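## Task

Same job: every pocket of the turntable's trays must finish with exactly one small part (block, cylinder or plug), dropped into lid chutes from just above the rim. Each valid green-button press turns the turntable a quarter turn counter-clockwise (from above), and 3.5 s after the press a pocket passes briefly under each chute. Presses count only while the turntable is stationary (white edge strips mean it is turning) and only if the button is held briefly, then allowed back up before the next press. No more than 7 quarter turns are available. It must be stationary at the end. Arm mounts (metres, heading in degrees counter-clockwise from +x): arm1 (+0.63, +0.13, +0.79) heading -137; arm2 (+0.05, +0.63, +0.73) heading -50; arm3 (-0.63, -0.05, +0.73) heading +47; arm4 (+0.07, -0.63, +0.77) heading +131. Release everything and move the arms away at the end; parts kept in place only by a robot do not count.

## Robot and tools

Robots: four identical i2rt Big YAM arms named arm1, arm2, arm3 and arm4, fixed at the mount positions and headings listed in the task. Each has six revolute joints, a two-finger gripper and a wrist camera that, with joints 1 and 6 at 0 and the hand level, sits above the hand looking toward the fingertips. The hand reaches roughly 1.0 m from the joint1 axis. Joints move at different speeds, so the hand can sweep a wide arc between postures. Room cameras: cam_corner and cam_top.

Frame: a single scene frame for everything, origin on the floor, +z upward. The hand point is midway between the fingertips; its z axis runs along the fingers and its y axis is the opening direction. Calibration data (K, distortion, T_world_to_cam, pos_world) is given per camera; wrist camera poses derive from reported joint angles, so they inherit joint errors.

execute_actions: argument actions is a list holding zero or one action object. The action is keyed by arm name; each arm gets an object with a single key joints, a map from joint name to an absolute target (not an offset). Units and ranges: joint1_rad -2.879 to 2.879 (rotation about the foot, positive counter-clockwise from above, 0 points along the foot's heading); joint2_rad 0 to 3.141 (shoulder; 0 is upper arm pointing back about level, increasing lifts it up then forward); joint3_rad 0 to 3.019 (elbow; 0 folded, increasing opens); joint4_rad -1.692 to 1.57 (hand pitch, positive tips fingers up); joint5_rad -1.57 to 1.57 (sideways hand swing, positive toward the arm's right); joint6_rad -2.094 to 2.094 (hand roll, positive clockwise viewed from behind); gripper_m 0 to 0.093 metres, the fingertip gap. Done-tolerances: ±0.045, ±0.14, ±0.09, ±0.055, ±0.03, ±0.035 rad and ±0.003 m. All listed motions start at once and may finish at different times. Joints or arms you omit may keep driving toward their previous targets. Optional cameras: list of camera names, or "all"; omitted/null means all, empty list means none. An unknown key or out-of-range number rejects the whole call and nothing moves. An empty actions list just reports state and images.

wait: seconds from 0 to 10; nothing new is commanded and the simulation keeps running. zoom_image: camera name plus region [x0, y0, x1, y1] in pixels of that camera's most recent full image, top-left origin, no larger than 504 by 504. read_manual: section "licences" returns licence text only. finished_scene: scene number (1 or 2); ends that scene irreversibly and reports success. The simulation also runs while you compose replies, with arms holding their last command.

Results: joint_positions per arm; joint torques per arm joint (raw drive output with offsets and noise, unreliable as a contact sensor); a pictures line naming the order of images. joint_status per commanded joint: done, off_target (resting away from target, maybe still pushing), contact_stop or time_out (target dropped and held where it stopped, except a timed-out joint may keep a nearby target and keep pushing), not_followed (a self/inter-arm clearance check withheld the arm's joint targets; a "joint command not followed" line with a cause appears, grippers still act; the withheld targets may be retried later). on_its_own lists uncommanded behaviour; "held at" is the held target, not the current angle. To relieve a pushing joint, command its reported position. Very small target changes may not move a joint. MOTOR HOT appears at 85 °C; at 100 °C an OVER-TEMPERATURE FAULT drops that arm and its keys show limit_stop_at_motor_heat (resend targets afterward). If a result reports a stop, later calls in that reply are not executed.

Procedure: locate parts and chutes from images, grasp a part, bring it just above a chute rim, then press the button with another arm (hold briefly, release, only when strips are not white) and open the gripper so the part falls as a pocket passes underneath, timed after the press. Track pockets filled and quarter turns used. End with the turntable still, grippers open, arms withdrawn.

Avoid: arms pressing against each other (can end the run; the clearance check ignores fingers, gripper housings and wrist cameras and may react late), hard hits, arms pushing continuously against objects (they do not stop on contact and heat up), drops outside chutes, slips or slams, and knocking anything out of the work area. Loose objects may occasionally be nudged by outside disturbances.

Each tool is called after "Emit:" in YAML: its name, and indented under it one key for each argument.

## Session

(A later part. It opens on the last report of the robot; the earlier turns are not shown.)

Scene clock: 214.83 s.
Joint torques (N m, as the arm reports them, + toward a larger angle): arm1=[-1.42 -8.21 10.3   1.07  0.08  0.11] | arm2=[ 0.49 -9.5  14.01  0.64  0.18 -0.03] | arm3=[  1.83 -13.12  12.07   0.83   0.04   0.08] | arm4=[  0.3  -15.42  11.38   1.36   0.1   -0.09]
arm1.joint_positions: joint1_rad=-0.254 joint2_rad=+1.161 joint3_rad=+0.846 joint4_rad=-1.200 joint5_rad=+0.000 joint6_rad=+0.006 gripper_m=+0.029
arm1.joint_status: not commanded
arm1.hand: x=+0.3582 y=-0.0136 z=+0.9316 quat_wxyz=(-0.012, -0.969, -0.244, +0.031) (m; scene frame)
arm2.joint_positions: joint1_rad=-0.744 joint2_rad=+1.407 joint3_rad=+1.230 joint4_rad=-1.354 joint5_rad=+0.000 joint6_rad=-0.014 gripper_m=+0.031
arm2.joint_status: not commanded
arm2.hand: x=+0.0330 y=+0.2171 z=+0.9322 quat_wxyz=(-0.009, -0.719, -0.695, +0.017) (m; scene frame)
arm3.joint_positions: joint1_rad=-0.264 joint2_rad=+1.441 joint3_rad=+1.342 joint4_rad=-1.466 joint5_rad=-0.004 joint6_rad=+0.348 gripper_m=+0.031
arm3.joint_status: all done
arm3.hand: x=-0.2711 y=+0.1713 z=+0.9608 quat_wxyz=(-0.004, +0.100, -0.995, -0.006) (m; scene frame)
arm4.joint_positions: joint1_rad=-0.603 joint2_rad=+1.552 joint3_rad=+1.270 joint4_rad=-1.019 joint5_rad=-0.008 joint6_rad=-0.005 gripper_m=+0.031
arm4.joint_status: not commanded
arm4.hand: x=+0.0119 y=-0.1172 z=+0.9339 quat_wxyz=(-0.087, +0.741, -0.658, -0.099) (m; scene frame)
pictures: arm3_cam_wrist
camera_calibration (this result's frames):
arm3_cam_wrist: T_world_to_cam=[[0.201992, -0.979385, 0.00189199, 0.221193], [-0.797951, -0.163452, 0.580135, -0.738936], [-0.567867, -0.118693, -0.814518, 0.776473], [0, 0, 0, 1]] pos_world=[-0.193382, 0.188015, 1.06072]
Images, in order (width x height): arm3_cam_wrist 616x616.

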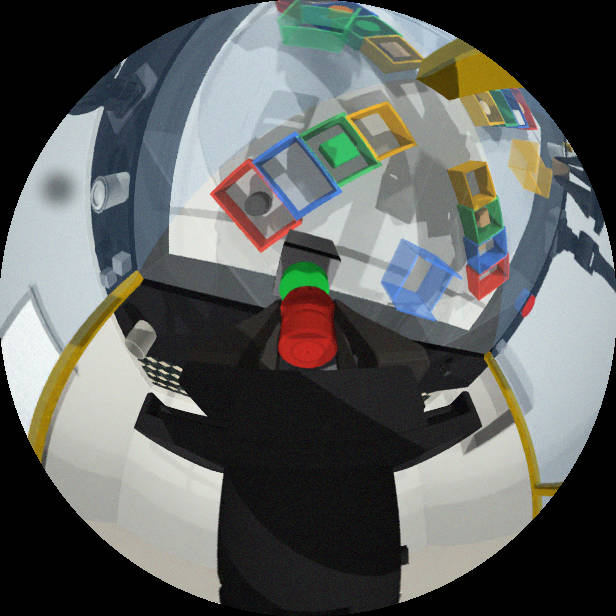

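Emit:
execute_actions:
  actions:
    - {"arm3":{"joints":{"joint2_rad":1.6}}}
  cameras: []

Emit:
wait:
  seconds: 0.12

Emit:
execute_actions:
  actions:
    - {"arm3":{"joints":{"joint1_rad":-0.588,"joint2_rad":1.335,"joint4_rad":-1.39}}}
  cameras: []

Emit:
execute_actions:
  actions:
    - {"arm3":{"joints":{"joint3_rad":1.172}}}
  cameras: []

Emit:
execute_actions:
  actions:
    - {"arm3":{"joints":{"gripper_m":0.09}},"arm4":{"joints":{"gripper_m":0.09}}}
  cameras: ["arm3_cam_wrist","arm4_cam_wrist"]

Emit:
execute_actions:
  actions:
    - {"arm3":{"joints":{"joint3_rad":1.4,"joint4_rad":-1.475}},"arm4":{"joints":{"joint2_rad":0.8,"joint3_rad":0.85,"joint4_rad":-1.55}}}
  cameras: []

Emit:
execute_actions:
  actions:
    - {"arm3":{"joints":{"joint1_rad":-0.262,"gripper_m":0}},"arm4":{"joints":{"joint1_rad":-2.472}}}
  cameras: []

Emit:
execute_actions:
  actions:
    - {"arm3":{"joints":{"joint2_rad":1.48}},"arm4":{"joints":{"joint2_rad":1.785,"joint3_rad":1.36,"joint4_rad":-1.075}}}
  cameras: ["cam_top","arm3_cam_wrist","arm4_cam_wrist"]

Scene clock: 234.93 s.
Joint torques (N m, as the arm reports them, + toward a larger angle): arm1=[-1.35 -8.14 10.31  1.08  0.08  0.11] | arm2=[ 0.42 -9.29 14.02  0.53  0.18 -0.03] | arm3=[ 2.74 -7.34  9.89  1.01  0.04  0.1 ] | arm4=[  0.77 -15.16  11.41   1.47   0.1   -0.08]
arm1.joint_positions: joint1_rad=-0.254 joint2_rad=+1.161 joint3_rad=+0.846 joint4_rad=-1.200 joint5_rad=+0.000 joint6_rad=+0.006 gripper_m=+0.029
arm1.joint_status: not commanded
arm1.hand: x=+0.3582 y=-0.0136 z=+0.9316 quat_wxyz=(-0.012, -0.969, -0.244, +0.031) (m; scene frame)
arm2.joint_positions: joint1_rad=-0.744 joint2_rad=+1.407 joint3_rad=+1.230 joint4_rad=-1.354 joint5_rad=+0.000 joint6_rad=-0.014 gripper_m=+0.031
arm2.joint_status: not commanded
arm2.hand: x=+0.0330 y=+0.2171 z=+0.9322 quat_wxyz=(-0.009, -0.719, -0.695, +0.017) (m; scene frame)
arm3.joint_positions: joint1_rad=-0.264 joint2_rad=+1.546 joint3_rad=+1.367 joint4_rad=-1.471 joint5_rad=-0.004 joint6_rad=+0.348 gripper_m=+0.031
arm3.joint_status: all done
arm3.hand: x=-0.2581 y=+0.1793 z=+0.9276 quat_wxyz=(+0.034, +0.100, -0.994, +0.013) (m; scene frame)
arm4.joint_positions: joint1_rad=-0.603 joint2_rad=+1.552 joint3_rad=+1.270 joint4_rad=-1.019 joint5_rad=-0.008 joint6_rad=-0.005 gripper_m=+0.031
arm4.joint_status: not commanded
arm4.hand: x=+0.0119 y=-0.1172 z=+0.9339 quat_wxyz=(-0.087, +0.741, -0.658, -0.099) (m; scene frame)
pictures: none
No camera images: the call's "cameras" was empty. Leave "cameras" out to get every camera's image.

Scene clock: 235.07 s.
Joint torques (N m, as the arm reports them, + toward a larger angle): arm1=[-1.47 -8.16 10.31  1.08  0.08  0.1 ] | arm2=[ 0.58 -9.51 14.07  0.59  0.17 -0.03] | arm3=[ 2.   -7.46 10.04  0.91  0.01  0.12] | arm4=[  0.23 -15.    11.33   1.52   0.12  -0.08]
arm1.joint_positions: joint1_rad=-0.254 joint2_rad=+1.161 joint3_rad=+0.846 joint4_rad=-1.200 joint5_rad=+0.000 joint6_rad=+0.006 gripper_m=+0.029
arm1.joint_status: not commanded
arm1.hand: x=+0.3582 y=-0.0136 z=+0.9316 quat_wxyz=(-0.012, -0.969, -0.244, +0.031) (m; scene frame)
arm2.joint_positions: joint1_rad=-0.744 joint2_rad=+1.407 joint3_rad=+1.230 joint4_rad=-1.354 joint5_rad=+0.000 joint6_rad=-0.014 gripper_m=+0.031
arm2.joint_status: not commanded
arm2.hand: x=+0.0330 y=+0.2171 z=+0.9322 quat_wxyz=(-0.009, -0.719, -0.695, +0.017) (m; scene frame)
arm3.joint_positions: joint1_rad=-0.264 joint2_rad=+1.546 joint3_rad=+1.367 joint4_rad=-1.471 joint5_rad=-0.004 joint6_rad=+0.348 gripper_m=+0.031
arm3.joint_status: all done
arm3.hand: x=-0.2581 y=+0.1793 z=+0.9276 quat_wxyz=(+0.034, +0.100, -0.994, +0.013) (m; scene frame)
arm4.joint_positions: joint1_rad=-0.603 joint2_rad=+1.552 joint3_rad=+1.270 joint4_rad=-1.019 joint5_rad=-0.008 joint6_rad=-0.005 gripper_m=+0.031
arm4.joint_status: not commanded
arm4.hand: x=+0.0119 y=-0.1172 z=+0.9339 quat_wxyz=(-0.087, +0.741, -0.658, -0.099) (m; scene frame)
wait: 0.13 s; no rest
pictures: arm1_cam_wrist, arm2_cam_wrist, arm3_cam_wrist, arm4_cam_wrist, cam_corner, cam_top
camera_calibration (this result's frames):
arm1_cam_wrist: T_world_to_cam=[[-0.462865, 0.88639, 0.00828811, 0.165221], [0.747718, 0.385395, 0.540729, -0.764261], [0.476103, 0.256482, -0.841156, 0.738472], [0, 0, 0, 1]] pos_world=[0.296337, -0.0413125, 1.03306]
arm2_cam_wrist: T_world_to_cam=[[-0.998875, 0.0474022, 0.00116328, 0.0255359], [0.0400957, 0.831305, 0.554369, -0.69486], [0.0253113, 0.553792, -0.83227, 0.778592], [0, 0, 0, 1]] pos_world=[0.0336609, 0.145252, 1.03318]
arm3_cam_wrist: T_world_to_cam=[[0.203024, -0.978692, 0.0307263, 0.199845], [-0.754086, -0.13626, 0.642485, -0.75937], [-0.624608, -0.15361, -0.765682, 0.704126], [0, 0, 0, 1]] pos_world=[-0.173401, 0.200275, 1.02088]
arm4_cam_wrist: T_world_to_cam=[[0.99457, 0.103857, 0.00666633, -0.0104435], [0.0944979, -0.928065, 0.36023, -0.441737], [0.0435993, -0.357644, -0.93284, 0.951827], [0, 0, 0, 1]] pos_world=[0.0106309, -0.0684599, 1.0471]
Images, in order (width x height): arm1_cam_wrist 616x616, arm2_cam_wrist 616x616, arm3_cam_wrist 616x616, arm4_cam_wrist 616x616, cam_corner 896x504, cam_top 896x504.

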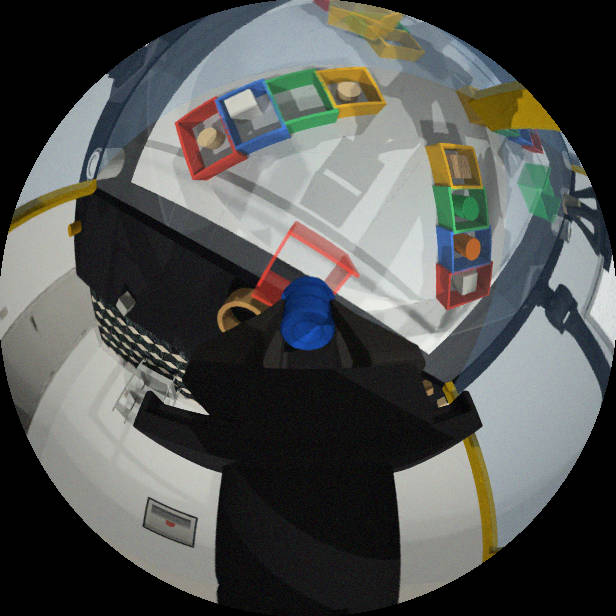

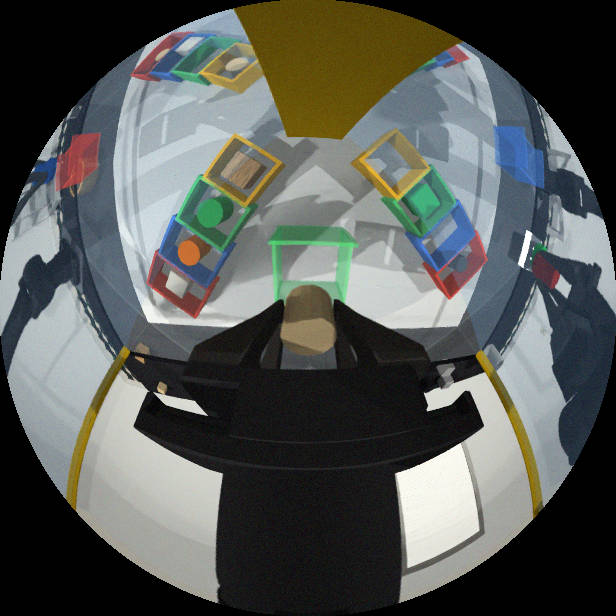

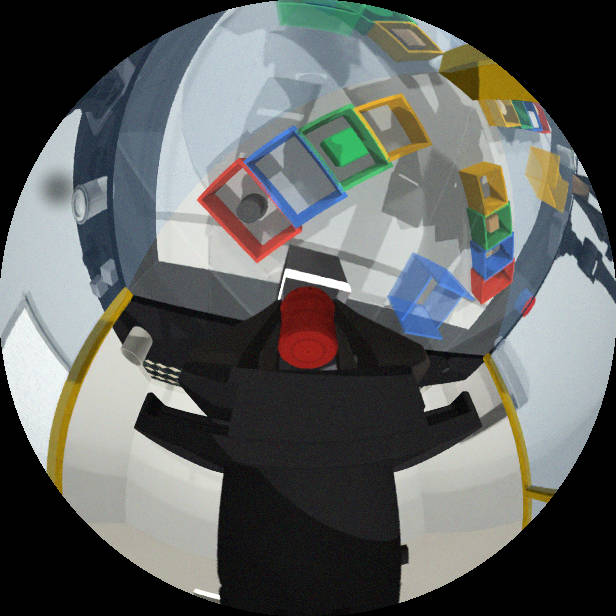

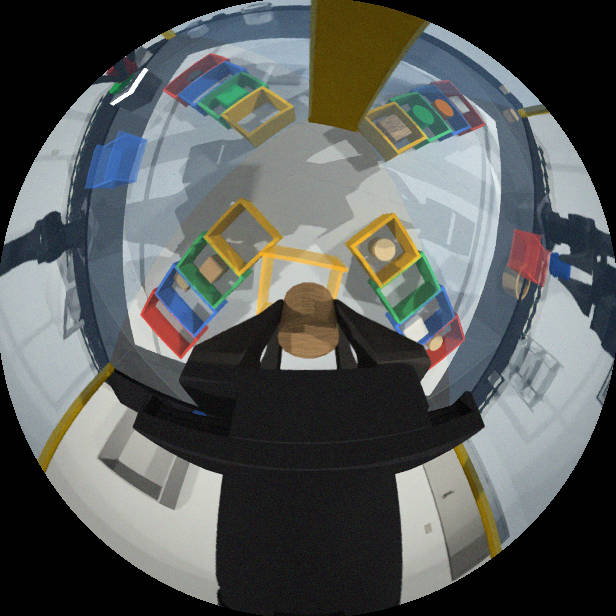

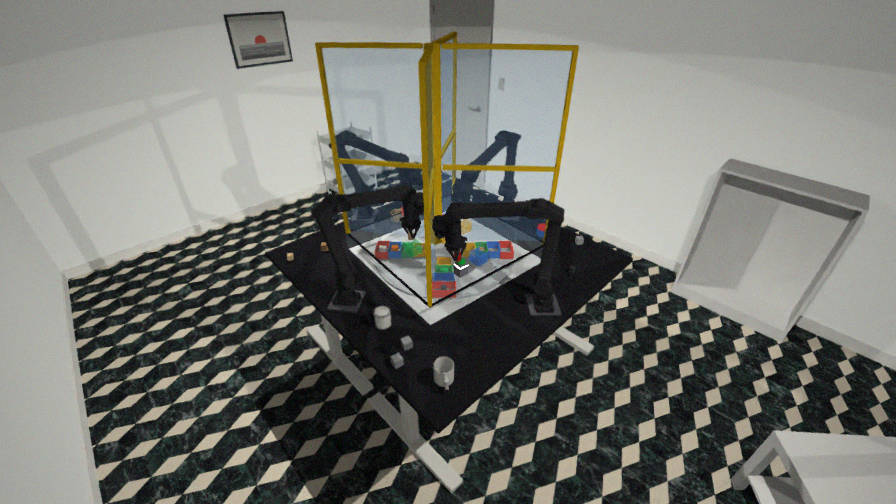

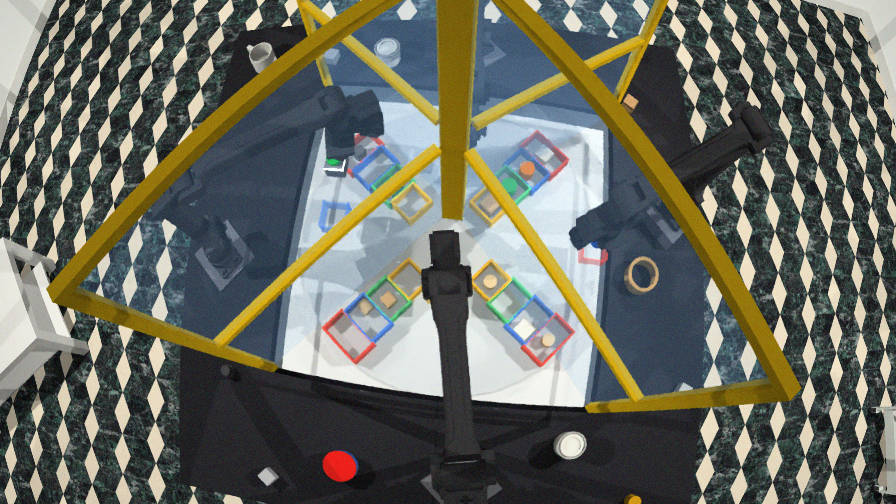

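Scene clock: 236.37 s.
Joint torques (N m, as the arm reports them, + toward a larger angle): arm1=[-1.38 -8.15 10.31  1.06  0.08  0.1 ] | arm2=[ 0.4  -9.6  14.01  0.62  0.16 -0.01] | arm3=[  2.68 -11.27  10.71   1.29  -0.1    0.1 ] | arm4=[  0.48 -15.    11.33   1.42   0.09  -0.11]
arm1.joint_positions: joint1_rad=-0.254 joint2_rad=+1.161 joint3_rad=+0.846 joint4_rad=-1.200 joint5_rad=+0.000 joint6_rad=+0.006 gripper_m=+0.029
arm1.joint_status: not commanded
arm1.hand: x=+0.3582 y=-0.0136 z=+0.9316 quat_wxyz=(-0.012, -0.969, -0.244, +0.031) (m; scene frame)
arm2.joint_positions: joint1_rad=-0.744 joint2_rad=+1.407 joint3_rad=+1.230 joint4_rad=-1.354 joint5_rad=+0.000 joint6_rad=-0.014 gripper_m=+0.031
arm2.joint_status: not commanded
arm2.hand: x=+0.0330 y=+0.2171 z=+0.9322 quat_wxyz=(-0.009, -0.719, -0.695, +0.017) (m; scene frame)
arm3.joint_positions: joint1_rad=-0.600 joint2_rad=+1.335 joint3_rad=+1.367 joint4_rad=-1.399 joint5_rad=-0.001 joint6_rad=+0.349 gripper_m=+0.031
arm3.joint_status: all done
arm3.hand: x=-0.2098 y=+0.0419 z=+1.0151 quat_wxyz=(-0.099, -0.068, -0.992, -0.032) (m; scene frame)
arm4.joint_positions: joint1_rad=-0.603 joint2_rad=+1.552 joint3_rad=+1.270 joint4_rad=-1.019 joint5_rad=-0.008 joint6_rad=-0.005 gripper_m=+0.031
arm4.joint_status: not commanded
arm4.hand: x=+0.0119 y=-0.1172 z=+0.9339 quat_wxyz=(-0.087, +0.741, -0.658, -0.099) (m; scene frame)
pictures: none
No camera images: the call's "cameras" was empty. Leave "cameras" out to get every camera's image.

Scene clock: 237.30 s.
Joint torques (N m, as the arm reports them, + toward a larger angle): arm1=[-1.38 -8.09 10.28  1.07  0.08  0.11] | arm2=[ 0.37 -9.52 13.99  0.65  0.17 -0.02] | arm3=[  2.38 -10.69   8.41   0.82  -0.09   0.09] | arm4=[  0.3  -15.11  11.31   1.41   0.11  -0.11]
arm1.joint_positions: joint1_rad=-0.254 joint2_rad=+1.161 joint3_rad=+0.846 joint4_rad=-1.200 joint5_rad=+0.000 joint6_rad=+0.006 gripper_m=+0.029
arm1.joint_status: not commanded
arm1.hand: x=+0.3582 y=-0.0136 z=+0.9316 quat_wxyz=(-0.012, -0.969, -0.244, +0.031) (m; scene frame)
arm2.joint_positions: joint1_rad=-0.744 joint2_rad=+1.407 joint3_rad=+1.230 joint4_rad=-1.354 joint5_rad=+0.000 joint6_rad=-0.014 gripper_m=+0.031
arm2.joint_status: not commanded
arm2.hand: x=+0.0330 y=+0.2171 z=+0.9322 quat_wxyz=(-0.009, -0.719, -0.695, +0.017) (m; scene frame)
arm3.joint_positions: joint1_rad=-0.600 joint2_rad=+1.340 joint3_rad=+1.163 joint4_rad=-1.397 joint5_rad=-0.001 joint6_rad=+0.349 gripper_m=+0.031
arm3.joint_status: all done
arm3.hand: x=-0.2629 y=+0.0308 z=+0.9304 quat_wxyz=(+0.000, -0.068, -0.998, -0.003) (m; scene frame)
arm4.joint_positions: joint1_rad=-0.603 joint2_rad=+1.552 joint3_rad=+1.270 joint4_rad=-1.019 joint5_rad=-0.008 joint6_rad=-0.005 gripper_m=+0.031
arm4.joint_status: not commanded
arm4.hand: x=+0.0119 y=-0.1172 z=+0.9339 quat_wxyz=(-0.087, +0.741, -0.658, -0.099) (m; scene frame)
pictures: none
No camera images: the call's "cameras" was empty. Leave "cameras" out to get every camera's image.

Scene clock: 237.97 s.
Joint torques (N m, as the arm reports them, + toward a larger angle): arm1=[-1.4  -8.16 10.31  1.06  0.08  0.11] | arm2=[ 0.52 -9.82 14.01  0.58  0.17 -0.02] | arm3=[  2.88 -10.15   8.47   0.96  -0.09   0.08] | arm4=[  0.48 -14.76  11.55   1.51   0.11  -0.08]
arm1.joint_positions: joint1_rad=-0.254 joint2_rad=+1.161 joint3_rad=+0.846 joint4_rad=-1.200 joint5_rad=+0.000 joint6_rad=+0.006 gripper_m=+0.029
arm1.joint_status: not commanded
arm1.hand: x=+0.3582 y=-0.0136 z=+0.9316 quat_wxyz=(-0.012, -0.969, -0.244, +0.031) (m; scene frame)
arm2.joint_positions: joint1_rad=-0.744 joint2_rad=+1.407 joint3_rad=+1.230 joint4_rad=-1.354 joint5_rad=+0.000 joint6_rad=-0.014 gripper_m=+0.031
arm2.joint_status: not commanded
arm2.hand: x=+0.0330 y=+0.2171 z=+0.9322 quat_wxyz=(-0.009, -0.719, -0.695, +0.017) (m; scene frame)
arm3.joint_positions: joint1_rad=-0.600 joint2_rad=+1.340 joint3_rad=+1.163 joint4_rad=-1.397 joint5_rad=-0.001 joint6_rad=+0.349 gripper_m=+0.090
arm3.joint_status: all done
arm3.hand: x=-0.2629 y=+0.0308 z=+0.9304 quat_wxyz=(+0.000, -0.068, -0.998, -0.003) (m; scene frame)
arm4.joint_positions: joint1_rad=-0.603 joint2_rad=+1.552 joint3_rad=+1.270 joint4_rad=-1.019 joint5_rad=-0.008 joint6_rad=-0.005 gripper_m=+0.090
arm4.joint_status: all done
arm4.hand: x=+0.0119 y=-0.1172 z=+0.9339 quat_wxyz=(-0.087, +0.741, -0.658, -0.099) (m; scene frame)
pictures: arm3_cam_wrist, arm4_cam_wrist
camera_calibration (this result's frames):
arm3_cam_wrist: T_world_to_cam=[[-0.132989, -0.991095, 0.00668629, -0.0102331], [-0.801134, 0.111466, 0.588014, -0.754278], [-0.583523, 0.0728425, -0.808823, 0.724413], [0, 0, 0, 1]] pos_world=[-0.182927, 0.0211663, 1.02952]
arm4_cam_wrist: T_world_to_cam=[[0.99457, 0.103857, 0.00666633, -0.0104435], [0.0944979, -0.928065, 0.36023, -0.441737], [0.0435993, -0.357644, -0.93284, 0.951827], [0, 0, 0, 1]] pos_world=[0.0106309, -0.0684599, 1.0471]
Images, in order (width x height): arm3_cam_wrist 616x616, arm4_cam_wrist 616x616.

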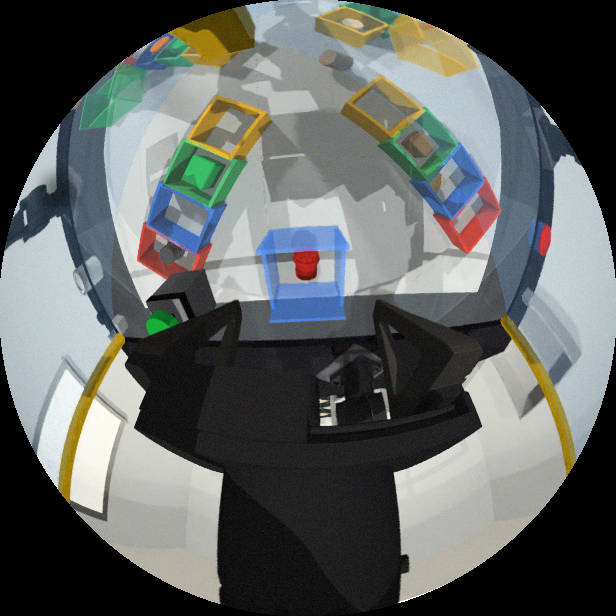

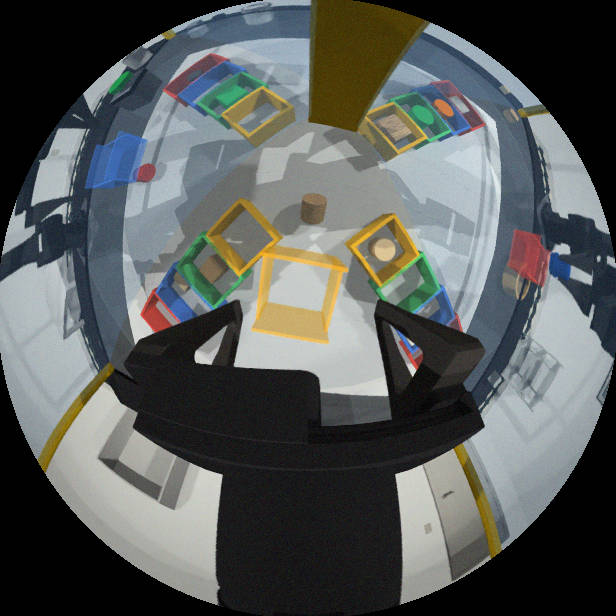

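Scene clock: 239.27 s.
Joint torques (N m, as the arm reports them, + toward a larger angle): arm1=[-1.4  -8.2  10.3   1.09  0.09  0.11] | arm2=[ 0.64 -9.65 14.06  0.68  0.16 -0.03] | arm3=[ 2.4  -9.63 10.87  0.35 -0.11  0.08] | arm4=[-0.09 -2.77  7.6  -0.25  0.12 -0.1 ]
arm1.joint_positions: joint1_rad=-0.254 joint2_rad=+1.161 joint3_rad=+0.846 joint4_rad=-1.200 joint5_rad=+0.000 joint6_rad=+0.006 gripper_m=+0.029
arm1.joint_status: not commanded
arm1.hand: x=+0.3582 y=-0.0136 z=+0.9316 quat_wxyz=(-0.012, -0.969, -0.244, +0.031) (m; scene frame)
arm2.joint_positions: joint1_rad=-0.744 joint2_rad=+1.407 joint3_rad=+1.230 joint4_rad=-1.354 joint5_rad=+0.000 joint6_rad=-0.014 gripper_m=+0.031
arm2.joint_status: not commanded
arm2.hand: x=+0.0330 y=+0.2171 z=+0.9322 quat_wxyz=(-0.009, -0.719, -0.695, +0.017) (m; scene frame)
arm3.joint_positions: joint1_rad=-0.600 joint2_rad=+1.330 joint3_rad=+1.363 joint4_rad=-1.464 joint5_rad=-0.001 joint6_rad=+0.349 gripper_m=+0.090
arm3.joint_status: all done
arm3.hand: x=-0.2268 y=+0.0382 z=+1.0125 quat_wxyz=(-0.068, -0.068, -0.995, -0.023) (m; scene frame)
arm4.joint_positions: joint1_rad=-0.603 joint2_rad=+0.798 joint3_rad=+0.854 joint4_rad=-1.539 joint5_rad=-0.008 joint6_rad=-0.005 gripper_m=+0.090
arm4.joint_status: all done
arm4.hand: x=+0.0459 y=-0.4211 z=+0.9945 quat_wxyz=(-0.026, +0.747, -0.664, -0.031) (m; scene frame)
pictures: none
No camera images: the call's "cameras" was empty. Leave "cameras" out to get every camera's image.

Scene clock: 241.20 s.
Joint torques (N m, as the arm reports them, + toward a larger angle): arm1=[-1.36 -8.13 10.33  1.07  0.08  0.1 ] | arm2=[ 0.36 -9.26 13.96  0.58  0.18 -0.02] | arm3=[  0.83 -10.21  10.82   0.28   0.01   0.07] | arm4=[ 0.67 -2.42  7.58 -0.16  0.09 -0.07]
arm1.joint_positions: joint1_rad=-0.254 joint2_rad=+1.161 joint3_rad=+0.846 joint4_rad=-1.200 joint5_rad=+0.000 joint6_rad=+0.006 gripper_m=+0.029
arm1.joint_status: not commanded
arm1.hand: x=+0.3582 y=-0.0136 z=+0.9316 quat_wxyz=(-0.012, -0.969, -0.244, +0.031) (m; scene frame)
arm2.joint_positions: joint1_rad=-0.744 joint2_rad=+1.407 joint3_rad=+1.230 joint4_rad=-1.354 joint5_rad=+0.000 joint6_rad=-0.014 gripper_m=+0.031
arm2.joint_status: not commanded
arm2.hand: x=+0.0330 y=+0.2171 z=+0.9322 quat_wxyz=(-0.009, -0.719, -0.695, +0.017) (m; scene frame)
arm3.joint_positions: joint1_rad=-0.255 joint2_rad=+1.330 joint3_rad=+1.363 joint4_rad=-1.464 joint5_rad=-0.004 joint6_rad=+0.350 gripper_m=+0.000
arm3.joint_status: all done
arm3.hand: x=-0.2803 y=+0.1701 z=+1.0130 quat_wxyz=(-0.064, +0.104, -0.992, -0.035) (m; scene frame)
arm4.joint_positions: joint1_rad=-2.470 joint2_rad=+0.798 joint3_rad=+0.854 joint4_rad=-1.539 joint5_rad=-0.008 joint6_rad=-0.005 gripper_m=+0.090
arm4.joint_status: all done
arm4.hand: x=+0.2758 y=-0.6660 z=+0.9973 quat_wxyz=(-0.047, -0.089, -0.995, +0.003) (m; scene frame)
pictures: none
No camera images: the call's "cameras" was empty. Leave "cameras" out to get every camera's image.

Scene clock: 242.73 s.
Joint torques (N m, as the arm reports them, + toward a larger angle): arm1=[-1.35 -8.17 10.29  1.08  0.08  0.11] | arm2=[ 0.32 -9.34 14.07  0.62  0.16 -0.03] | arm3=[  0.84 -13.72  10.67   0.07   0.01   0.09] | arm4=[  0.45 -17.44   9.31   0.61   0.09  -0.13]
arm1.joint_positions: joint1_rad=-0.254 joint2_rad=+1.161 joint3_rad=+0.846 joint4_rad=-1.200 joint5_rad=+0.000 joint6_rad=+0.006 gripper_m=+0.029
arm1.joint_status: not commanded
arm1.hand: x=+0.3582 y=-0.0136 z=+0.9316 quat_wxyz=(-0.012, -0.969, -0.244, +0.031) (m; scene frame)
arm2.joint_positions: joint1_rad=-0.744 joint2_rad=+1.407 joint3_rad=+1.230 joint4_rad=-1.354 joint5_rad=+0.000 joint6_rad=-0.014 gripper_m=+0.031
arm2.joint_status: not commanded
arm2.hand: x=+0.0330 y=+0.2171 z=+0.9322 quat_wxyz=(-0.009, -0.719, -0.695, +0.017) (m; scene frame)
arm3.joint_positions: joint1_rad=-0.255 joint2_rad=+1.487 joint3_rad=+1.363 joint4_rad=-1.464 joint5_rad=-0.004 joint6_rad=+0.350 gripper_m=+0.000
arm3.joint_status: all done
arm3.hand: x=-0.2639 y=+0.1805 z=+0.9503 quat_wxyz=(+0.006, +0.104, -0.995, -0.001) (m; scene frame)
arm4.joint_positions: joint1_rad=-2.470 joint2_rad=+1.808 joint3_rad=+1.326 joint4_rad=-1.084 joint5_rad=-0.008 joint6_rad=-0.005 gripper_m=+0.090
arm4.joint_status: all done
arm4.hand: x=+0.5788 y=-0.7231 z=+0.8331 quat_wxyz=(-0.005, -0.089, -0.996, -0.001) (m; scene frame)
pictures: arm3_cam_wrist, arm4_cam_wrist, cam_top
camera_calibration (this result's frames):
arm3_cam_wrist: T_world_to_cam=[[0.209633, -0.977728, 0.010056, 0.222715], [-0.785373, -0.162246, 0.597382, -0.738861], [-0.582446, -0.133129, -0.801893, 0.75982], [0, 0, 0, 1]] pos_world=[-0.184415, 0.199031, 1.04844]
arm4_cam_wrist: T_world_to_cam=[[-0.190213, -0.981702, 0.00899593, -0.611857], [-0.797363, 0.159829, 0.581951, 0.0969366], [-0.57274, 0.103522, -0.813174, 1.20688], [0, 0, 0, 1]] pos_world=[0.652137, -0.741092, 0.930494]
Images, in order (width x height): arm3_cam_wrist 616x616, arm4_cam_wrist 616x616, cam_top 896x504.

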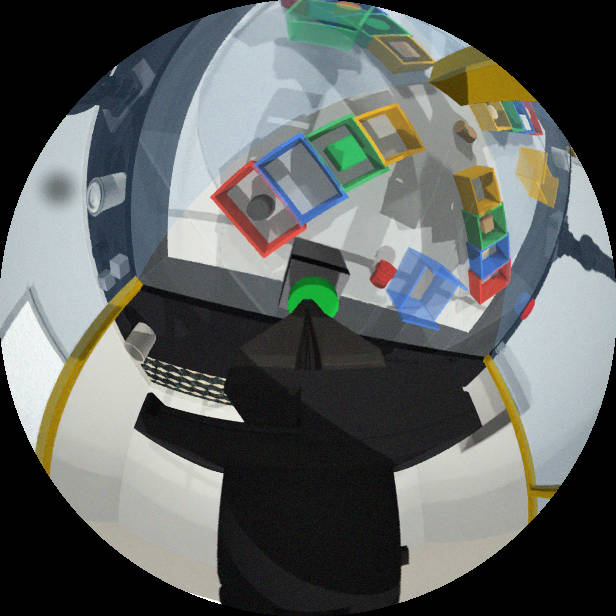

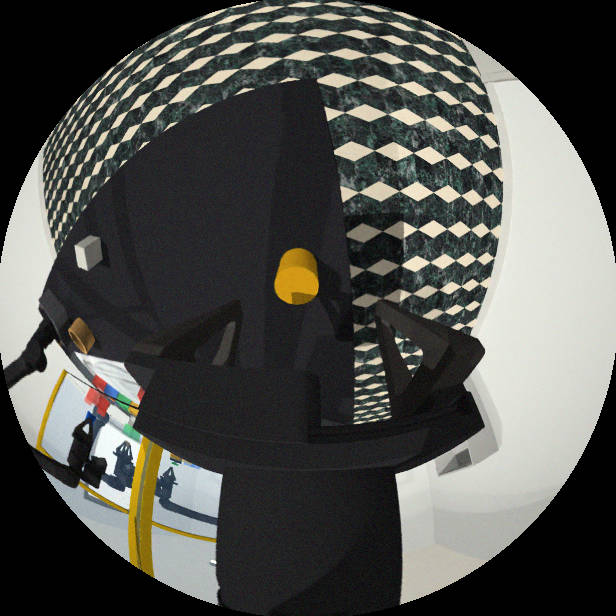

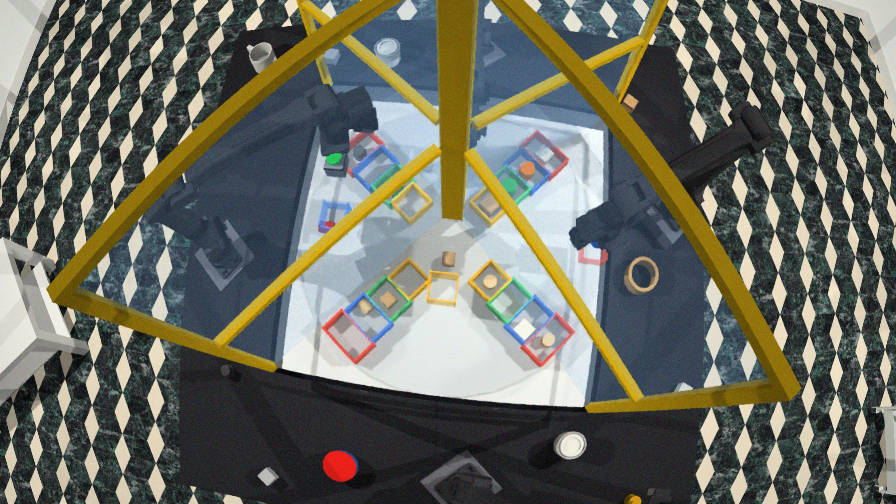

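Emit:
execute_actions:
  actions:
    - {"arm3":{"joints":{"joint2_rad":0.8,"joint3_rad":0.88,"joint4_rad":-1.55}},"arm4":{"joints":{"joint1_rad":-2.445,"joint4_rad":-1.17}}}
  cameras: []

Emit:
execute_actions:
  actions:
    - {"arm3":{"joints":{"joint1_rad":-2.12,"joint6_rad":0,"gripper_m":0.09}},"arm4":{"joints":{"joint2_rad":1.885,"joint3_rad":1.188,"joint4_rad":-0.843}}}
  cameras: []

Emit:
execute_actions:
  actions:
    - {"arm3":{"joints":{"joint2_rad":2.11,"joint3_rad":1.99,"joint4_rad":-1.375}}}
  cameras: ["arm3_cam_wrist","arm4_cam_wrist"]

Scene clock: 261.00 s.
Joint torques (N m, as the arm reports them, + toward a larger angle): arm1=[-1.35 -8.16 10.3   1.1   0.08  0.11] | arm2=[ 0.41 -9.41 14.    0.55  0.15 -0.02] | arm3=[ 0.84 -0.97  7.82  0.5   0.02  0.07] | arm4=[  0.89 -17.24   9.24  -0.65   0.1   -0.09]
arm1.joint_positions: joint1_rad=-0.254 joint2_rad=+1.161 joint3_rad=+0.846 joint4_rad=-1.200 joint5_rad=+0.000 joint6_rad=+0.006 gripper_m=+0.029
arm1.joint_status: not commanded
arm1.hand: x=+0.3582 y=-0.0136 z=+0.9316 quat_wxyz=(-0.012, -0.969, -0.244, +0.031) (m; scene frame)
arm2.joint_positions: joint1_rad=-0.744 joint2_rad=+1.407 joint3_rad=+1.230 joint4_rad=-1.354 joint5_rad=+0.000 joint6_rad=-0.014 gripper_m=+0.031
arm2.joint_status: not commanded
arm2.hand: x=+0.0330 y=+0.2171 z=+0.9322 quat_wxyz=(-0.009, -0.719, -0.695, +0.017) (m; scene frame)
arm3.joint_positions: joint1_rad=-0.255 joint2_rad=+0.796 joint3_rad=+0.884 joint4_rad=-1.543 joint5_rad=-0.004 joint6_rad=+0.350 gripper_m=+0.000
arm3.joint_status: all done
arm3.hand: x=-0.4493 y=+0.0648 z=+0.9664 quat_wxyz=(-0.053, +0.104, -0.993, -0.030) (m; scene frame)
arm4.joint_positions: joint1_rad=-2.447 joint2_rad=+1.808 joint3_rad=+1.326 joint4_rad=-1.157 joint5_rad=-0.008 joint6_rad=-0.005 gripper_m=+0.090
arm4.joint_status: all done
arm4.hand: x=+0.5631 y=-0.7084 z=+0.8335 quat_wxyz=(+0.031, -0.078, -0.996, -0.004) (m; scene frame)
pictures: none
No camera images: the call's "cameras" was empty. Leave "cameras" out to get every camera's image.

Scene clock: 262.93 s.
Joint torques (N m, as the arm reports them, + toward a larger angle): arm1=[-1.37 -8.15 10.29  1.07  0.08  0.1 ] | arm2=[ 0.36 -9.62 14.09  0.6   0.17 -0.02] | arm3=[ 0.55 -1.58  7.92  0.45 -0.09 -0.09] | arm4=[  0.65 -17.13   6.68   0.67   0.1   -0.1 ]
arm1.joint_positions: joint1_rad=-0.254 joint2_rad=+1.161 joint3_rad=+0.846 joint4_rad=-1.200 joint5_rad=+0.000 joint6_rad=+0.006 gripper_m=+0.029
arm1.joint_status: not commanded
arm1.hand: x=+0.3582 y=-0.0136 z=+0.9316 quat_wxyz=(-0.012, -0.969, -0.244, +0.031) (m; scene frame)
arm2.joint_positions: joint1_rad=-0.744 joint2_rad=+1.407 joint3_rad=+1.230 joint4_rad=-1.354 joint5_rad=+0.000 joint6_rad=-0.014 gripper_m=+0.031
arm2.joint_status: not commanded
arm2.hand: x=+0.0330 y=+0.2171 z=+0.9322 quat_wxyz=(-0.009, -0.719, -0.695, +0.017) (m; scene frame)
arm3.joint_positions: joint1_rad=-2.112 joint2_rad=+0.796 joint3_rad=+0.884 joint4_rad=-1.543 joint5_rad=-0.003 joint6_rad=+0.010 gripper_m=+0.090
arm3.joint_status: all done
arm3.hand: x=-0.5734 y=-0.2552 z=+0.9641 quat_wxyz=(-0.047, -0.608, -0.792, +0.030) (m; scene frame)
arm4.joint_positions: joint1_rad=-2.447 joint2_rad=+1.905 joint3_rad=+1.176 joint4_rad=-0.858 joint5_rad=-0.008 joint6_rad=-0.005 gripper_m=+0.090
arm4.joint_status: all done
arm4.hand: x=+0.5565 y=-0.7079 z=+0.7393 quat_wxyz=(+0.005, -0.078, -0.997, -0.002) (m; scene frame)
pictures: none
No camera images: the call's "cameras" was empty. Leave "cameras" out to get every camera's image.

Scene clock: 264.97 s.
Joint torques (N m, as the arm reports them, + toward a larger angle): arm1=[-1.39 -8.22 10.31  1.07  0.08  0.11] | arm2=[ 0.36 -9.4  14.    0.61  0.16 -0.04] | arm3=[  1.28 -23.6   11.43   0.73  -0.07  -0.08] | arm4=[  0.46 -16.63   6.48   0.79   0.13  -0.1 ]
arm1.joint_positions: joint1_rad=-0.254 joint2_rad=+1.161 joint3_rad=+0.846 joint4_rad=-1.200 joint5_rad=+0.000 joint6_rad=+0.006 gripper_m=+0.029
arm1.joint_status: not commanded
arm1.hand: x=+0.3582 y=-0.0136 z=+0.9316 quat_wxyz=(-0.012, -0.969, -0.244, +0.031) (m; scene frame)
arm2.joint_positions: joint1_rad=-0.744 joint2_rad=+1.407 joint3_rad=+1.230 joint4_rad=-1.354 joint5_rad=+0.000 joint6_rad=-0.014 gripper_m=+0.031
arm2.joint_status: not commanded
arm2.hand: x=+0.0330 y=+0.2171 z=+0.9322 quat_wxyz=(-0.009, -0.719, -0.695, +0.017) (m; scene frame)
arm3.joint_positions: joint1_rad=-2.112 joint2_rad=+2.118 joint3_rad=+1.939 joint4_rad=-1.379 joint5_rad=-0.003 joint6_rad=+0.010 gripper_m=+0.090
arm3.joint_status: all done
arm3.hand: x=-0.4547 y=-0.6798 z=+0.8290 quat_wxyz=(-0.006, -0.609, -0.793, -0.001) (m; scene frame)
arm4.joint_positions: joint1_rad=-2.447 joint2_rad=+1.905 joint3_rad=+1.176 joint4_rad=-0.858 joint5_rad=-0.008 joint6_rad=-0.005 gripper_m=+0.090
arm4.joint_status: not commanded
arm4.hand: x=+0.5565 y=-0.7079 z=+0.7393 quat_wxyz=(+0.005, -0.078, -0.997, -0.002) (m; scene frame)
pictures: arm3_cam_wrist, arm4_cam_wrist
camera_calibration (this result's frames):
arm3_cam_wrist: T_world_to_cam=[[-0.965176, -0.261562, 0.00459152, -0.620027], [-0.210432, 0.786691, 0.580376, -0.0352056], [-0.155416, 0.559198, -0.814336, 1.11204], [0, 0, 0, 1]] pos_world=[-0.433014, -0.756332, 0.928857]
arm4_cam_wrist: T_world_to_cam=[[-0.167241, -0.985872, 0.00929712, -0.616209], [-0.789215, 0.13952, 0.598059, 0.100471], [-0.590907, 0.0926823, -0.801398, 1.10999], [0, 0, 0, 1]] pos_world=[0.632139, -0.724397, 0.835184]
Images, in order (width x height): arm3_cam_wrist 616x616, arm4_cam_wrist 616x616.

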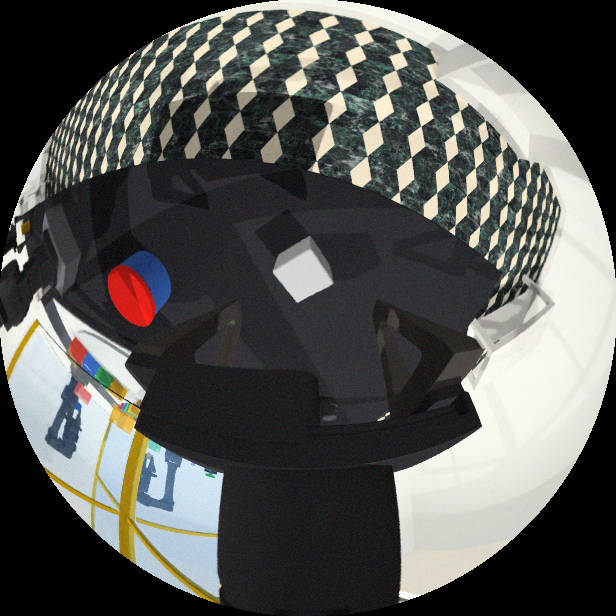

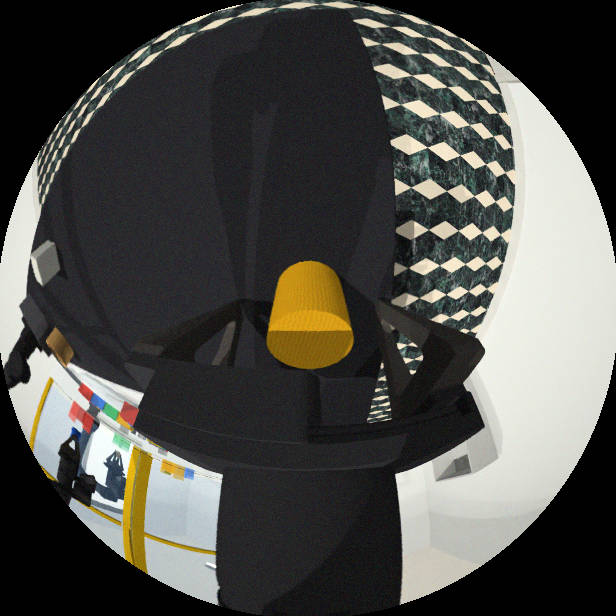

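Emit:
execute_actions:
  actions:
    - {"arm3":{"joints":{"joint1_rad":-2.098,"joint6_rad":-0.53}},"arm4":{"joints":{"joint4_rad":-0.81}}}
  cameras: []

Emit:
execute_actions:
  actions:
    - {"arm3":{"joints":{"joint2_rad":2.18,"joint3_rad":1.81,"joint4_rad":-1.17}},"arm4":{"joints":{"gripper_m":0.015}}}
  cameras: ["arm3_cam_wrist"]

Scene clock: 273.87 s.
Joint torques (N m, as the arm reports them, + toward a larger angle): arm1=[-1.39 -8.2  10.29  1.07  0.08  0.12] | arm2=[ 0.65 -9.79 13.98  0.61  0.16 -0.02] | arm3=[  2.61 -23.59  11.42   0.72  -0.15  -0.13] | arm4=[  0.74 -16.98   6.52   0.72   0.08  -0.04]
arm1.joint_positions: joint1_rad=-0.254 joint2_rad=+1.161 joint3_rad=+0.846 joint4_rad=-1.200 joint5_rad=+0.000 joint6_rad=+0.006 gripper_m=+0.029
arm1.joint_status: not commanded
arm1.hand: x=+0.3582 y=-0.0136 z=+0.9316 quat_wxyz=(-0.012, -0.969, -0.244, +0.031) (m; scene frame)
arm2.joint_positions: joint1_rad=-0.744 joint2_rad=+1.407 joint3_rad=+1.230 joint4_rad=-1.354 joint5_rad=+0.000 joint6_rad=-0.014 gripper_m=+0.031
arm2.joint_status: not commanded
arm2.hand: x=+0.0330 y=+0.2171 z=+0.9322 quat_wxyz=(-0.009, -0.719, -0.695, +0.017) (m; scene frame)
arm3.joint_positions: joint1_rad=-2.111 joint2_rad=+2.118 joint3_rad=+1.939 joint4_rad=-1.379 joint5_rad=-0.003 joint6_rad=-0.520 gripper_m=+0.090
arm3.joint_status: all done
arm3.hand: x=-0.4540 y=-0.6796 z=+0.8290 quat_wxyz=(-0.006, -0.380, -0.925, +0.001) (m; scene frame)
arm4.joint_positions: joint1_rad=-2.447 joint2_rad=+1.905 joint3_rad=+1.176 joint4_rad=-0.825 joint5_rad=-0.008 joint6_rad=-0.005 gripper_m=+0.090
arm4.joint_status: all done
arm4.hand: x=+0.5644 y=-0.7091 z=+0.7393 quat_wxyz=(-0.012, -0.078, -0.997, +0.000) (m; scene frame)
pictures: none
No camera images: the call's "cameras" was empty. Leave "cameras" out to get every camera's image.

Scene clock: 274.87 s.
Joint torques (N m, as the arm reports them, + toward a larger angle): arm1=[-1.42 -8.14 10.28  1.06  0.08  0.11] | arm2=[ 0.46 -9.53 14.04  0.59  0.17 -0.02] | arm3=[  2.14 -23.03   7.82   1.13  -0.18  -0.06] | arm4=[  0.54 -17.21   6.7    0.94   0.08  -0.09]
arm1.joint_positions: joint1_rad=-0.254 joint2_rad=+1.161 joint3_rad=+0.846 joint4_rad=-1.200 joint5_rad=+0.000 joint6_rad=+0.006 gripper_m=+0.029
arm1.joint_status: not commanded
arm1.hand: x=+0.3582 y=-0.0136 z=+0.9316 quat_wxyz=(-0.012, -0.969, -0.244, +0.031) (m; scene frame)
arm2.joint_positions: joint1_rad=-0.744 joint2_rad=+1.407 joint3_rad=+1.230 joint4_rad=-1.354 joint5_rad=+0.000 joint6_rad=-0.014 gripper_m=+0.031
arm2.joint_status: not commanded
arm2.hand: x=+0.0330 y=+0.2171 z=+0.9322 quat_wxyz=(-0.009, -0.719, -0.695, +0.017) (m; scene frame)
arm3.joint_positions: joint1_rad=-2.104 joint2_rad=+2.178 joint3_rad=+1.807 joint4_rad=-1.183 joint5_rad=-0.002 joint6_rad=-0.522 gripper_m=+0.090
arm3.joint_status: all done
arm3.hand: x=-0.4501 y=-0.6759 z=+0.7423 quat_wxyz=(-0.006, -0.375, -0.927, +0.003) (m; scene frame)
arm4.joint_positions: joint1_rad=-2.447 joint2_rad=+1.905 joint3_rad=+1.176 joint4_rad=-0.825 joint5_rad=-0.008 joint6_rad=-0.005 gripper_m=+0.038
arm4.joint_status: gripper_m off_target (ended at +0.038, target +0.015)
arm4.hand: x=+0.5644 y=-0.7091 z=+0.7393 quat_wxyz=(-0.012, -0.078, -0.997, +0.000) (m; scene frame)
pictures: arm3_cam_wrist
camera_calibration (this result's frames):
arm3_cam_wrist: T_world_to_cam=[[-0.693822, -0.720036, 0.0126348, -0.807879], [-0.583593, 0.572453, 0.575949, -0.296493], [-0.421937, 0.392232, -0.817388, 0.809471], [0, 0, 0, 1]] pos_world=[-0.392009, -0.729474, 0.842624]
Images, in order (width x height): arm3_cam_wrist 616x616.

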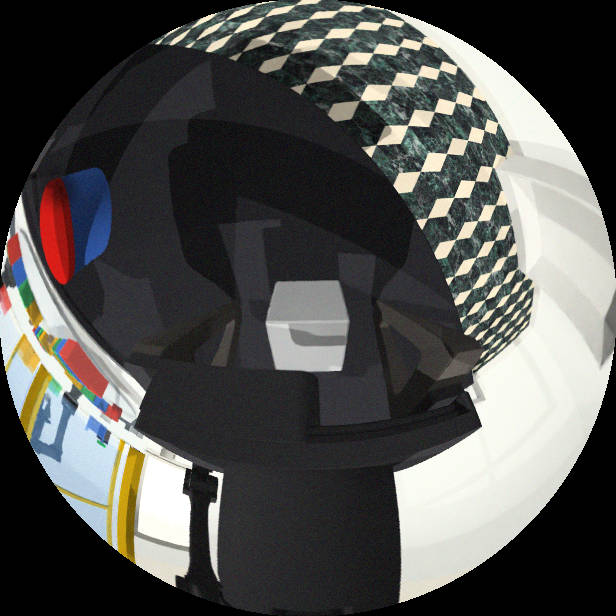

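Emit:
execute_actions:
  actions:
    - {"arm3":{"joints":{"gripper_m":0.0}}}
  cameras: []

Emit:
execute_actions:
  actions:
    - {"arm3":{"joints":{"joint2_rad":0.8,"joint3_rad":0.88,"joint4_rad":-1.55}},"arm4":{"joints":{"joint2_rad":0.8,"joint3_rad":0.85,"joint4_rad":-1.55}}}
  cameras: []

Emit:
execute_actions:
  actions:
    - {"arm3":{"joints":{"joint1_rad":-0.253,"joint6_rad":0.357}},"arm4":{"joints":{"joint1_rad":-0.6}}}
  cameras: []

Emit:
execute_actions:
  actions:
    - {"arm3":{"joints":{"joint2_rad":1.43,"joint3_rad":1.4,"joint4_rad":-1.46}},"arm4":{"joints":{"joint2_rad":1.53,"joint3_rad":1.32,"joint4_rad":-1.005}}}
  cameras: ["arm3_cam_wrist","arm4_cam_wrist"]

Scene clock: 285.57 s.
Joint torques (N m, as the arm reports them, + toward a larger angle): arm1=[-1.48 -8.1  10.33  1.08  0.09  0.11] | arm2=[ 0.43 -9.49 14.03  0.56  0.17 -0.03] | arm3=[  2.16 -22.72   7.59   1.06  -0.12  -0.05] | arm4=[  0.89 -17.13   6.6    0.91   0.08  -0.09]
arm1.joint_positions: joint1_rad=-0.254 joint2_rad=+1.161 joint3_rad=+0.846 joint4_rad=-1.200 joint5_rad=+0.000 joint6_rad=+0.006 gripper_m=+0.029
arm1.joint_status: not commanded
arm1.hand: x=+0.3582 y=-0.0136 z=+0.9316 quat_wxyz=(-0.012, -0.969, -0.244, +0.031) (m; scene frame)
arm2.joint_positions: joint1_rad=-0.744 joint2_rad=+1.407 joint3_rad=+1.230 joint4_rad=-1.354 joint5_rad=+0.000 joint6_rad=-0.014 gripper_m=+0.031
arm2.joint_status: not commanded
arm2.hand: x=+0.0330 y=+0.2171 z=+0.9322 quat_wxyz=(-0.009, -0.719, -0.695, +0.017) (m; scene frame)
arm3.joint_positions: joint1_rad=-2.104 joint2_rad=+2.178 joint3_rad=+1.807 joint4_rad=-1.182 joint5_rad=-0.003 joint6_rad=-0.522 gripper_m=+0.039
arm3.joint_status: gripper_m off_target (ended at +0.039, target +0.000)
arm3.hand: x=-0.4499 y=-0.6761 z=+0.7423 quat_wxyz=(-0.007, -0.375, -0.927, +0.003) (m; scene frame)
arm4.joint_positions: joint1_rad=-2.447 joint2_rad=+1.905 joint3_rad=+1.176 joint4_rad=-0.825 joint5_rad=-0.008 joint6_rad=-0.005 gripper_m=+0.038
arm4.joint_status: not commanded
arm4.hand: x=+0.5644 y=-0.7091 z=+0.7393 quat_wxyz=(-0.012, -0.078, -0.997, +0.000) (m; scene frame)
pictures: none
No camera images: the call's "cameras" was empty. Leave "cameras" out to get every camera's image.

Scene clock: 287.27 s.
Joint torques (N m, as the arm reports them, + toward a larger angle): arm1=[-1.38 -8.18 10.29  1.07  0.08  0.11] | arm2=[ 0.55 -9.22 14.    0.63  0.16 -0.02] | arm3=[ 1.98 -0.55  8.51  0.37 -0.18 -0.07] | arm4=[ 0.72 -2.97  7.73 -0.28  0.07 -0.1 ]
arm1.joint_positions: joint1_rad=-0.254 joint2_rad=+1.161 joint3_rad=+0.846 joint4_rad=-1.200 joint5_rad=+0.000 joint6_rad=+0.006 gripper_m=+0.029
arm1.joint_status: not commanded
arm1.hand: x=+0.3582 y=-0.0136 z=+0.9316 quat_wxyz=(-0.012, -0.969, -0.244, +0.031) (m; scene frame)
arm2.joint_positions: joint1_rad=-0.744 joint2_rad=+1.407 joint3_rad=+1.230 joint4_rad=-1.354 joint5_rad=+0.000 joint6_rad=-0.014 gripper_m=+0.031
arm2.joint_status: not commanded
arm2.hand: x=+0.0330 y=+0.2171 z=+0.9322 quat_wxyz=(-0.009, -0.719, -0.695, +0.017) (m; scene frame)
arm3.joint_positions: joint1_rad=-2.104 joint2_rad=+0.798 joint3_rad=+0.874 joint4_rad=-1.543 joint5_rad=-0.003 joint6_rad=-0.522 gripper_m=+0.039
arm3.joint_status: all done
arm3.hand: x=-0.5724 y=-0.2529 z=+0.9600 quat_wxyz=(-0.034, -0.375, -0.926, +0.037) (m; scene frame)
arm4.joint_positions: joint1_rad=-2.447 joint2_rad=+0.800 joint3_rad=+0.849 joint4_rad=-1.539 joint5_rad=-0.008 joint6_rad=-0.005 gripper_m=+0.038
arm4.joint_status: all done
arm4.hand: x=+0.2758 y=-0.6611 z=+0.9949 quat_wxyz=(-0.044, -0.077, -0.996, +0.002) (m; scene frame)
pictures: none
No camera images: the call's "cameras" was empty. Leave "cameras" out to get every camera's image.

Scene clock: 289.17 s.
Joint torques (N m, as the arm reports them, + toward a larger angle): arm1=[-1.37 -8.15 10.31  1.06  0.08  0.1 ] | arm2=[ 0.61 -9.26 14.07  0.61  0.16 -0.03] | arm3=[ 1.78 -2.17  8.54  0.41  0.08  0.09] | arm4=[ 0.6  -2.71  7.92 -0.21  0.11 -0.09]
arm1.joint_positions: joint1_rad=-0.254 joint2_rad=+1.161 joint3_rad=+0.846 joint4_rad=-1.200 joint5_rad=+0.000 joint6_rad=+0.006 gripper_m=+0.029
arm1.joint_status: not commanded
arm1.hand: x=+0.3582 y=-0.0136 z=+0.9316 quat_wxyz=(-0.012, -0.969, -0.244, +0.031) (m; scene frame)
arm2.joint_positions: joint1_rad=-0.744 joint2_rad=+1.407 joint3_rad=+1.230 joint4_rad=-1.354 joint5_rad=+0.000 joint6_rad=-0.014 gripper_m=+0.031
arm2.joint_status: not commanded
arm2.hand: x=+0.0330 y=+0.2171 z=+0.9322 quat_wxyz=(-0.009, -0.719, -0.695, +0.017) (m; scene frame)
arm3.joint_positions: joint1_rad=-0.261 joint2_rad=+0.800 joint3_rad=+0.874 joint4_rad=-1.543 joint5_rad=-0.005 joint6_rad=+0.347 gripper_m=+0.039
arm3.joint_status: all done
arm3.hand: x=-0.4500 y=+0.0631 z=+0.9616 quat_wxyz=(-0.047, +0.102, -0.993, -0.027) (m; scene frame)
arm4.joint_positions: joint1_rad=-0.602 joint2_rad=+0.800 joint3_rad=+0.849 joint4_rad=-1.539 joint5_rad=-0.008 joint6_rad=-0.005 gripper_m=+0.038
arm4.joint_status: all done
arm4.hand: x=+0.0458 y=-0.4219 z=+0.9922 quat_wxyz=(-0.024, +0.747, -0.663, -0.029) (m; scene frame)
pictures: none
No camera images: the call's "cameras" was empty. Leave "cameras" out to get every camera's image.

Scene clock: 290.63 s.
Joint torques (N m, as the arm reports them, + toward a larger angle): arm1=[-1.44 -8.12 10.3   1.07  0.08  0.11] | arm2=[ 0.41 -9.61 14.01  0.63  0.18 -0.03] | arm3=[  2.42 -13.52  12.42   0.66   0.03   0.1 ] | arm4=[  0.92 -15.31  11.68   1.4    0.11  -0.09]
arm1.joint_positions: joint1_rad=-0.254 joint2_rad=+1.161 joint3_rad=+0.846 joint4_rad=-1.200 joint5_rad=+0.000 joint6_rad=+0.006 gripper_m=+0.029
arm1.joint_status: not commanded
arm1.hand: x=+0.3582 y=-0.0136 z=+0.9316 quat_wxyz=(-0.012, -0.969, -0.244, +0.031) (m; scene frame)
arm2.joint_positions: joint1_rad=-0.744 joint2_rad=+1.407 joint3_rad=+1.230 joint4_rad=-1.354 joint5_rad=+0.000 joint6_rad=-0.014 gripper_m=+0.031
arm2.joint_status: not commanded
arm2.hand: x=+0.0330 y=+0.2171 z=+0.9322 quat_wxyz=(-0.009, -0.719, -0.695, +0.017) (m; scene frame)
arm3.joint_positions: joint1_rad=-0.261 joint2_rad=+1.447 joint3_rad=+1.336 joint4_rad=-1.465 joint5_rad=-0.005 joint6_rad=+0.348 gripper_m=+0.039
arm3.joint_status: all done
arm3.hand: x=-0.2727 y=+0.1721 z=+0.9559 quat_wxyz=(+0.001, +0.102, -0.995, -0.003) (m; scene frame)
arm4.joint_positions: joint1_rad=-0.602 joint2_rad=+1.552 joint3_rad=+1.270 joint4_rad=-1.023 joint5_rad=-0.008 joint6_rad=-0.005 gripper_m=+0.038
arm4.joint_status: all done
arm4.hand: x=+0.0116 y=-0.1181 z=+0.9336 quat_wxyz=(-0.085, +0.742, -0.658, -0.097) (m; scene frame)
pictures: arm3_cam_wrist, arm4_cam_wrist
camera_calibration (this result's frames):
arm3_cam_wrist: T_world_to_cam=[[0.205422, -0.978658, 0.00541749, 0.219756], [-0.791577, -0.162893, 0.588958, -0.744032], [-0.575507, -0.125274, -0.808145, 0.764623], [0, 0, 0, 1]] pos_world=[-0.194055, 0.189655, 1.05494]
arm4_cam_wrist: T_world_to_cam=[[0.994489, 0.104624, 0.00669624, -0.00999411], [0.0950176, -0.926483, 0.364145, -0.445905], [0.0443023, -0.361502, -0.931318, 0.949365], [0, 0, 0, 1]] pos_world=[0.0102488, -0.0688805, 1.0466]
Images, in order (width x height): arm3_cam_wrist 616x616, arm4_cam_wrist 616x616.

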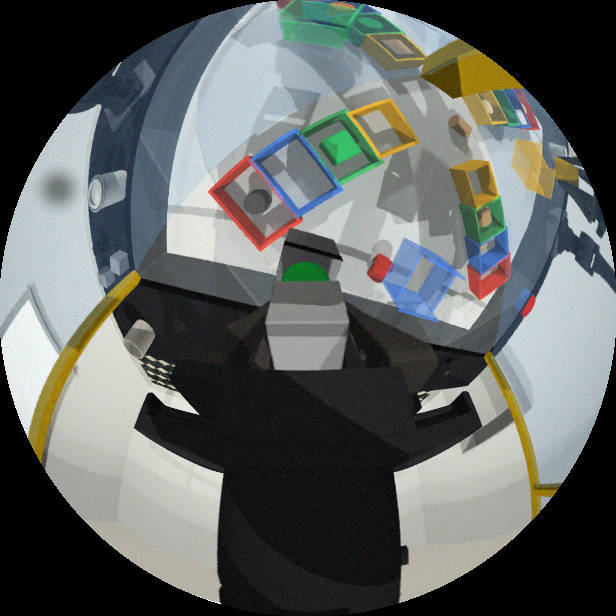

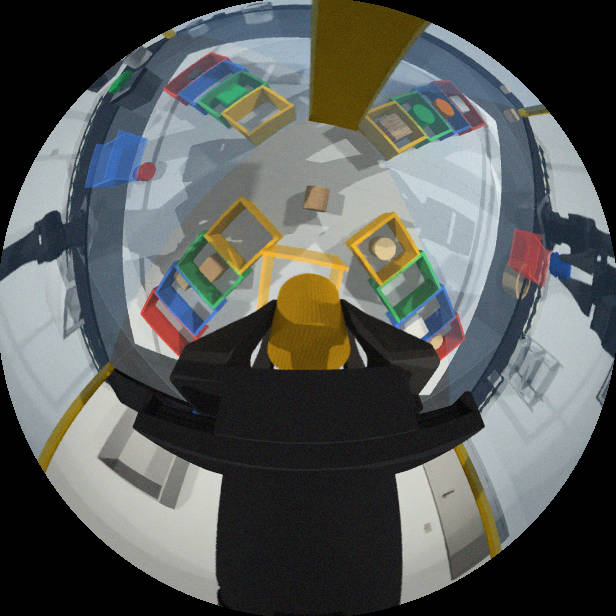

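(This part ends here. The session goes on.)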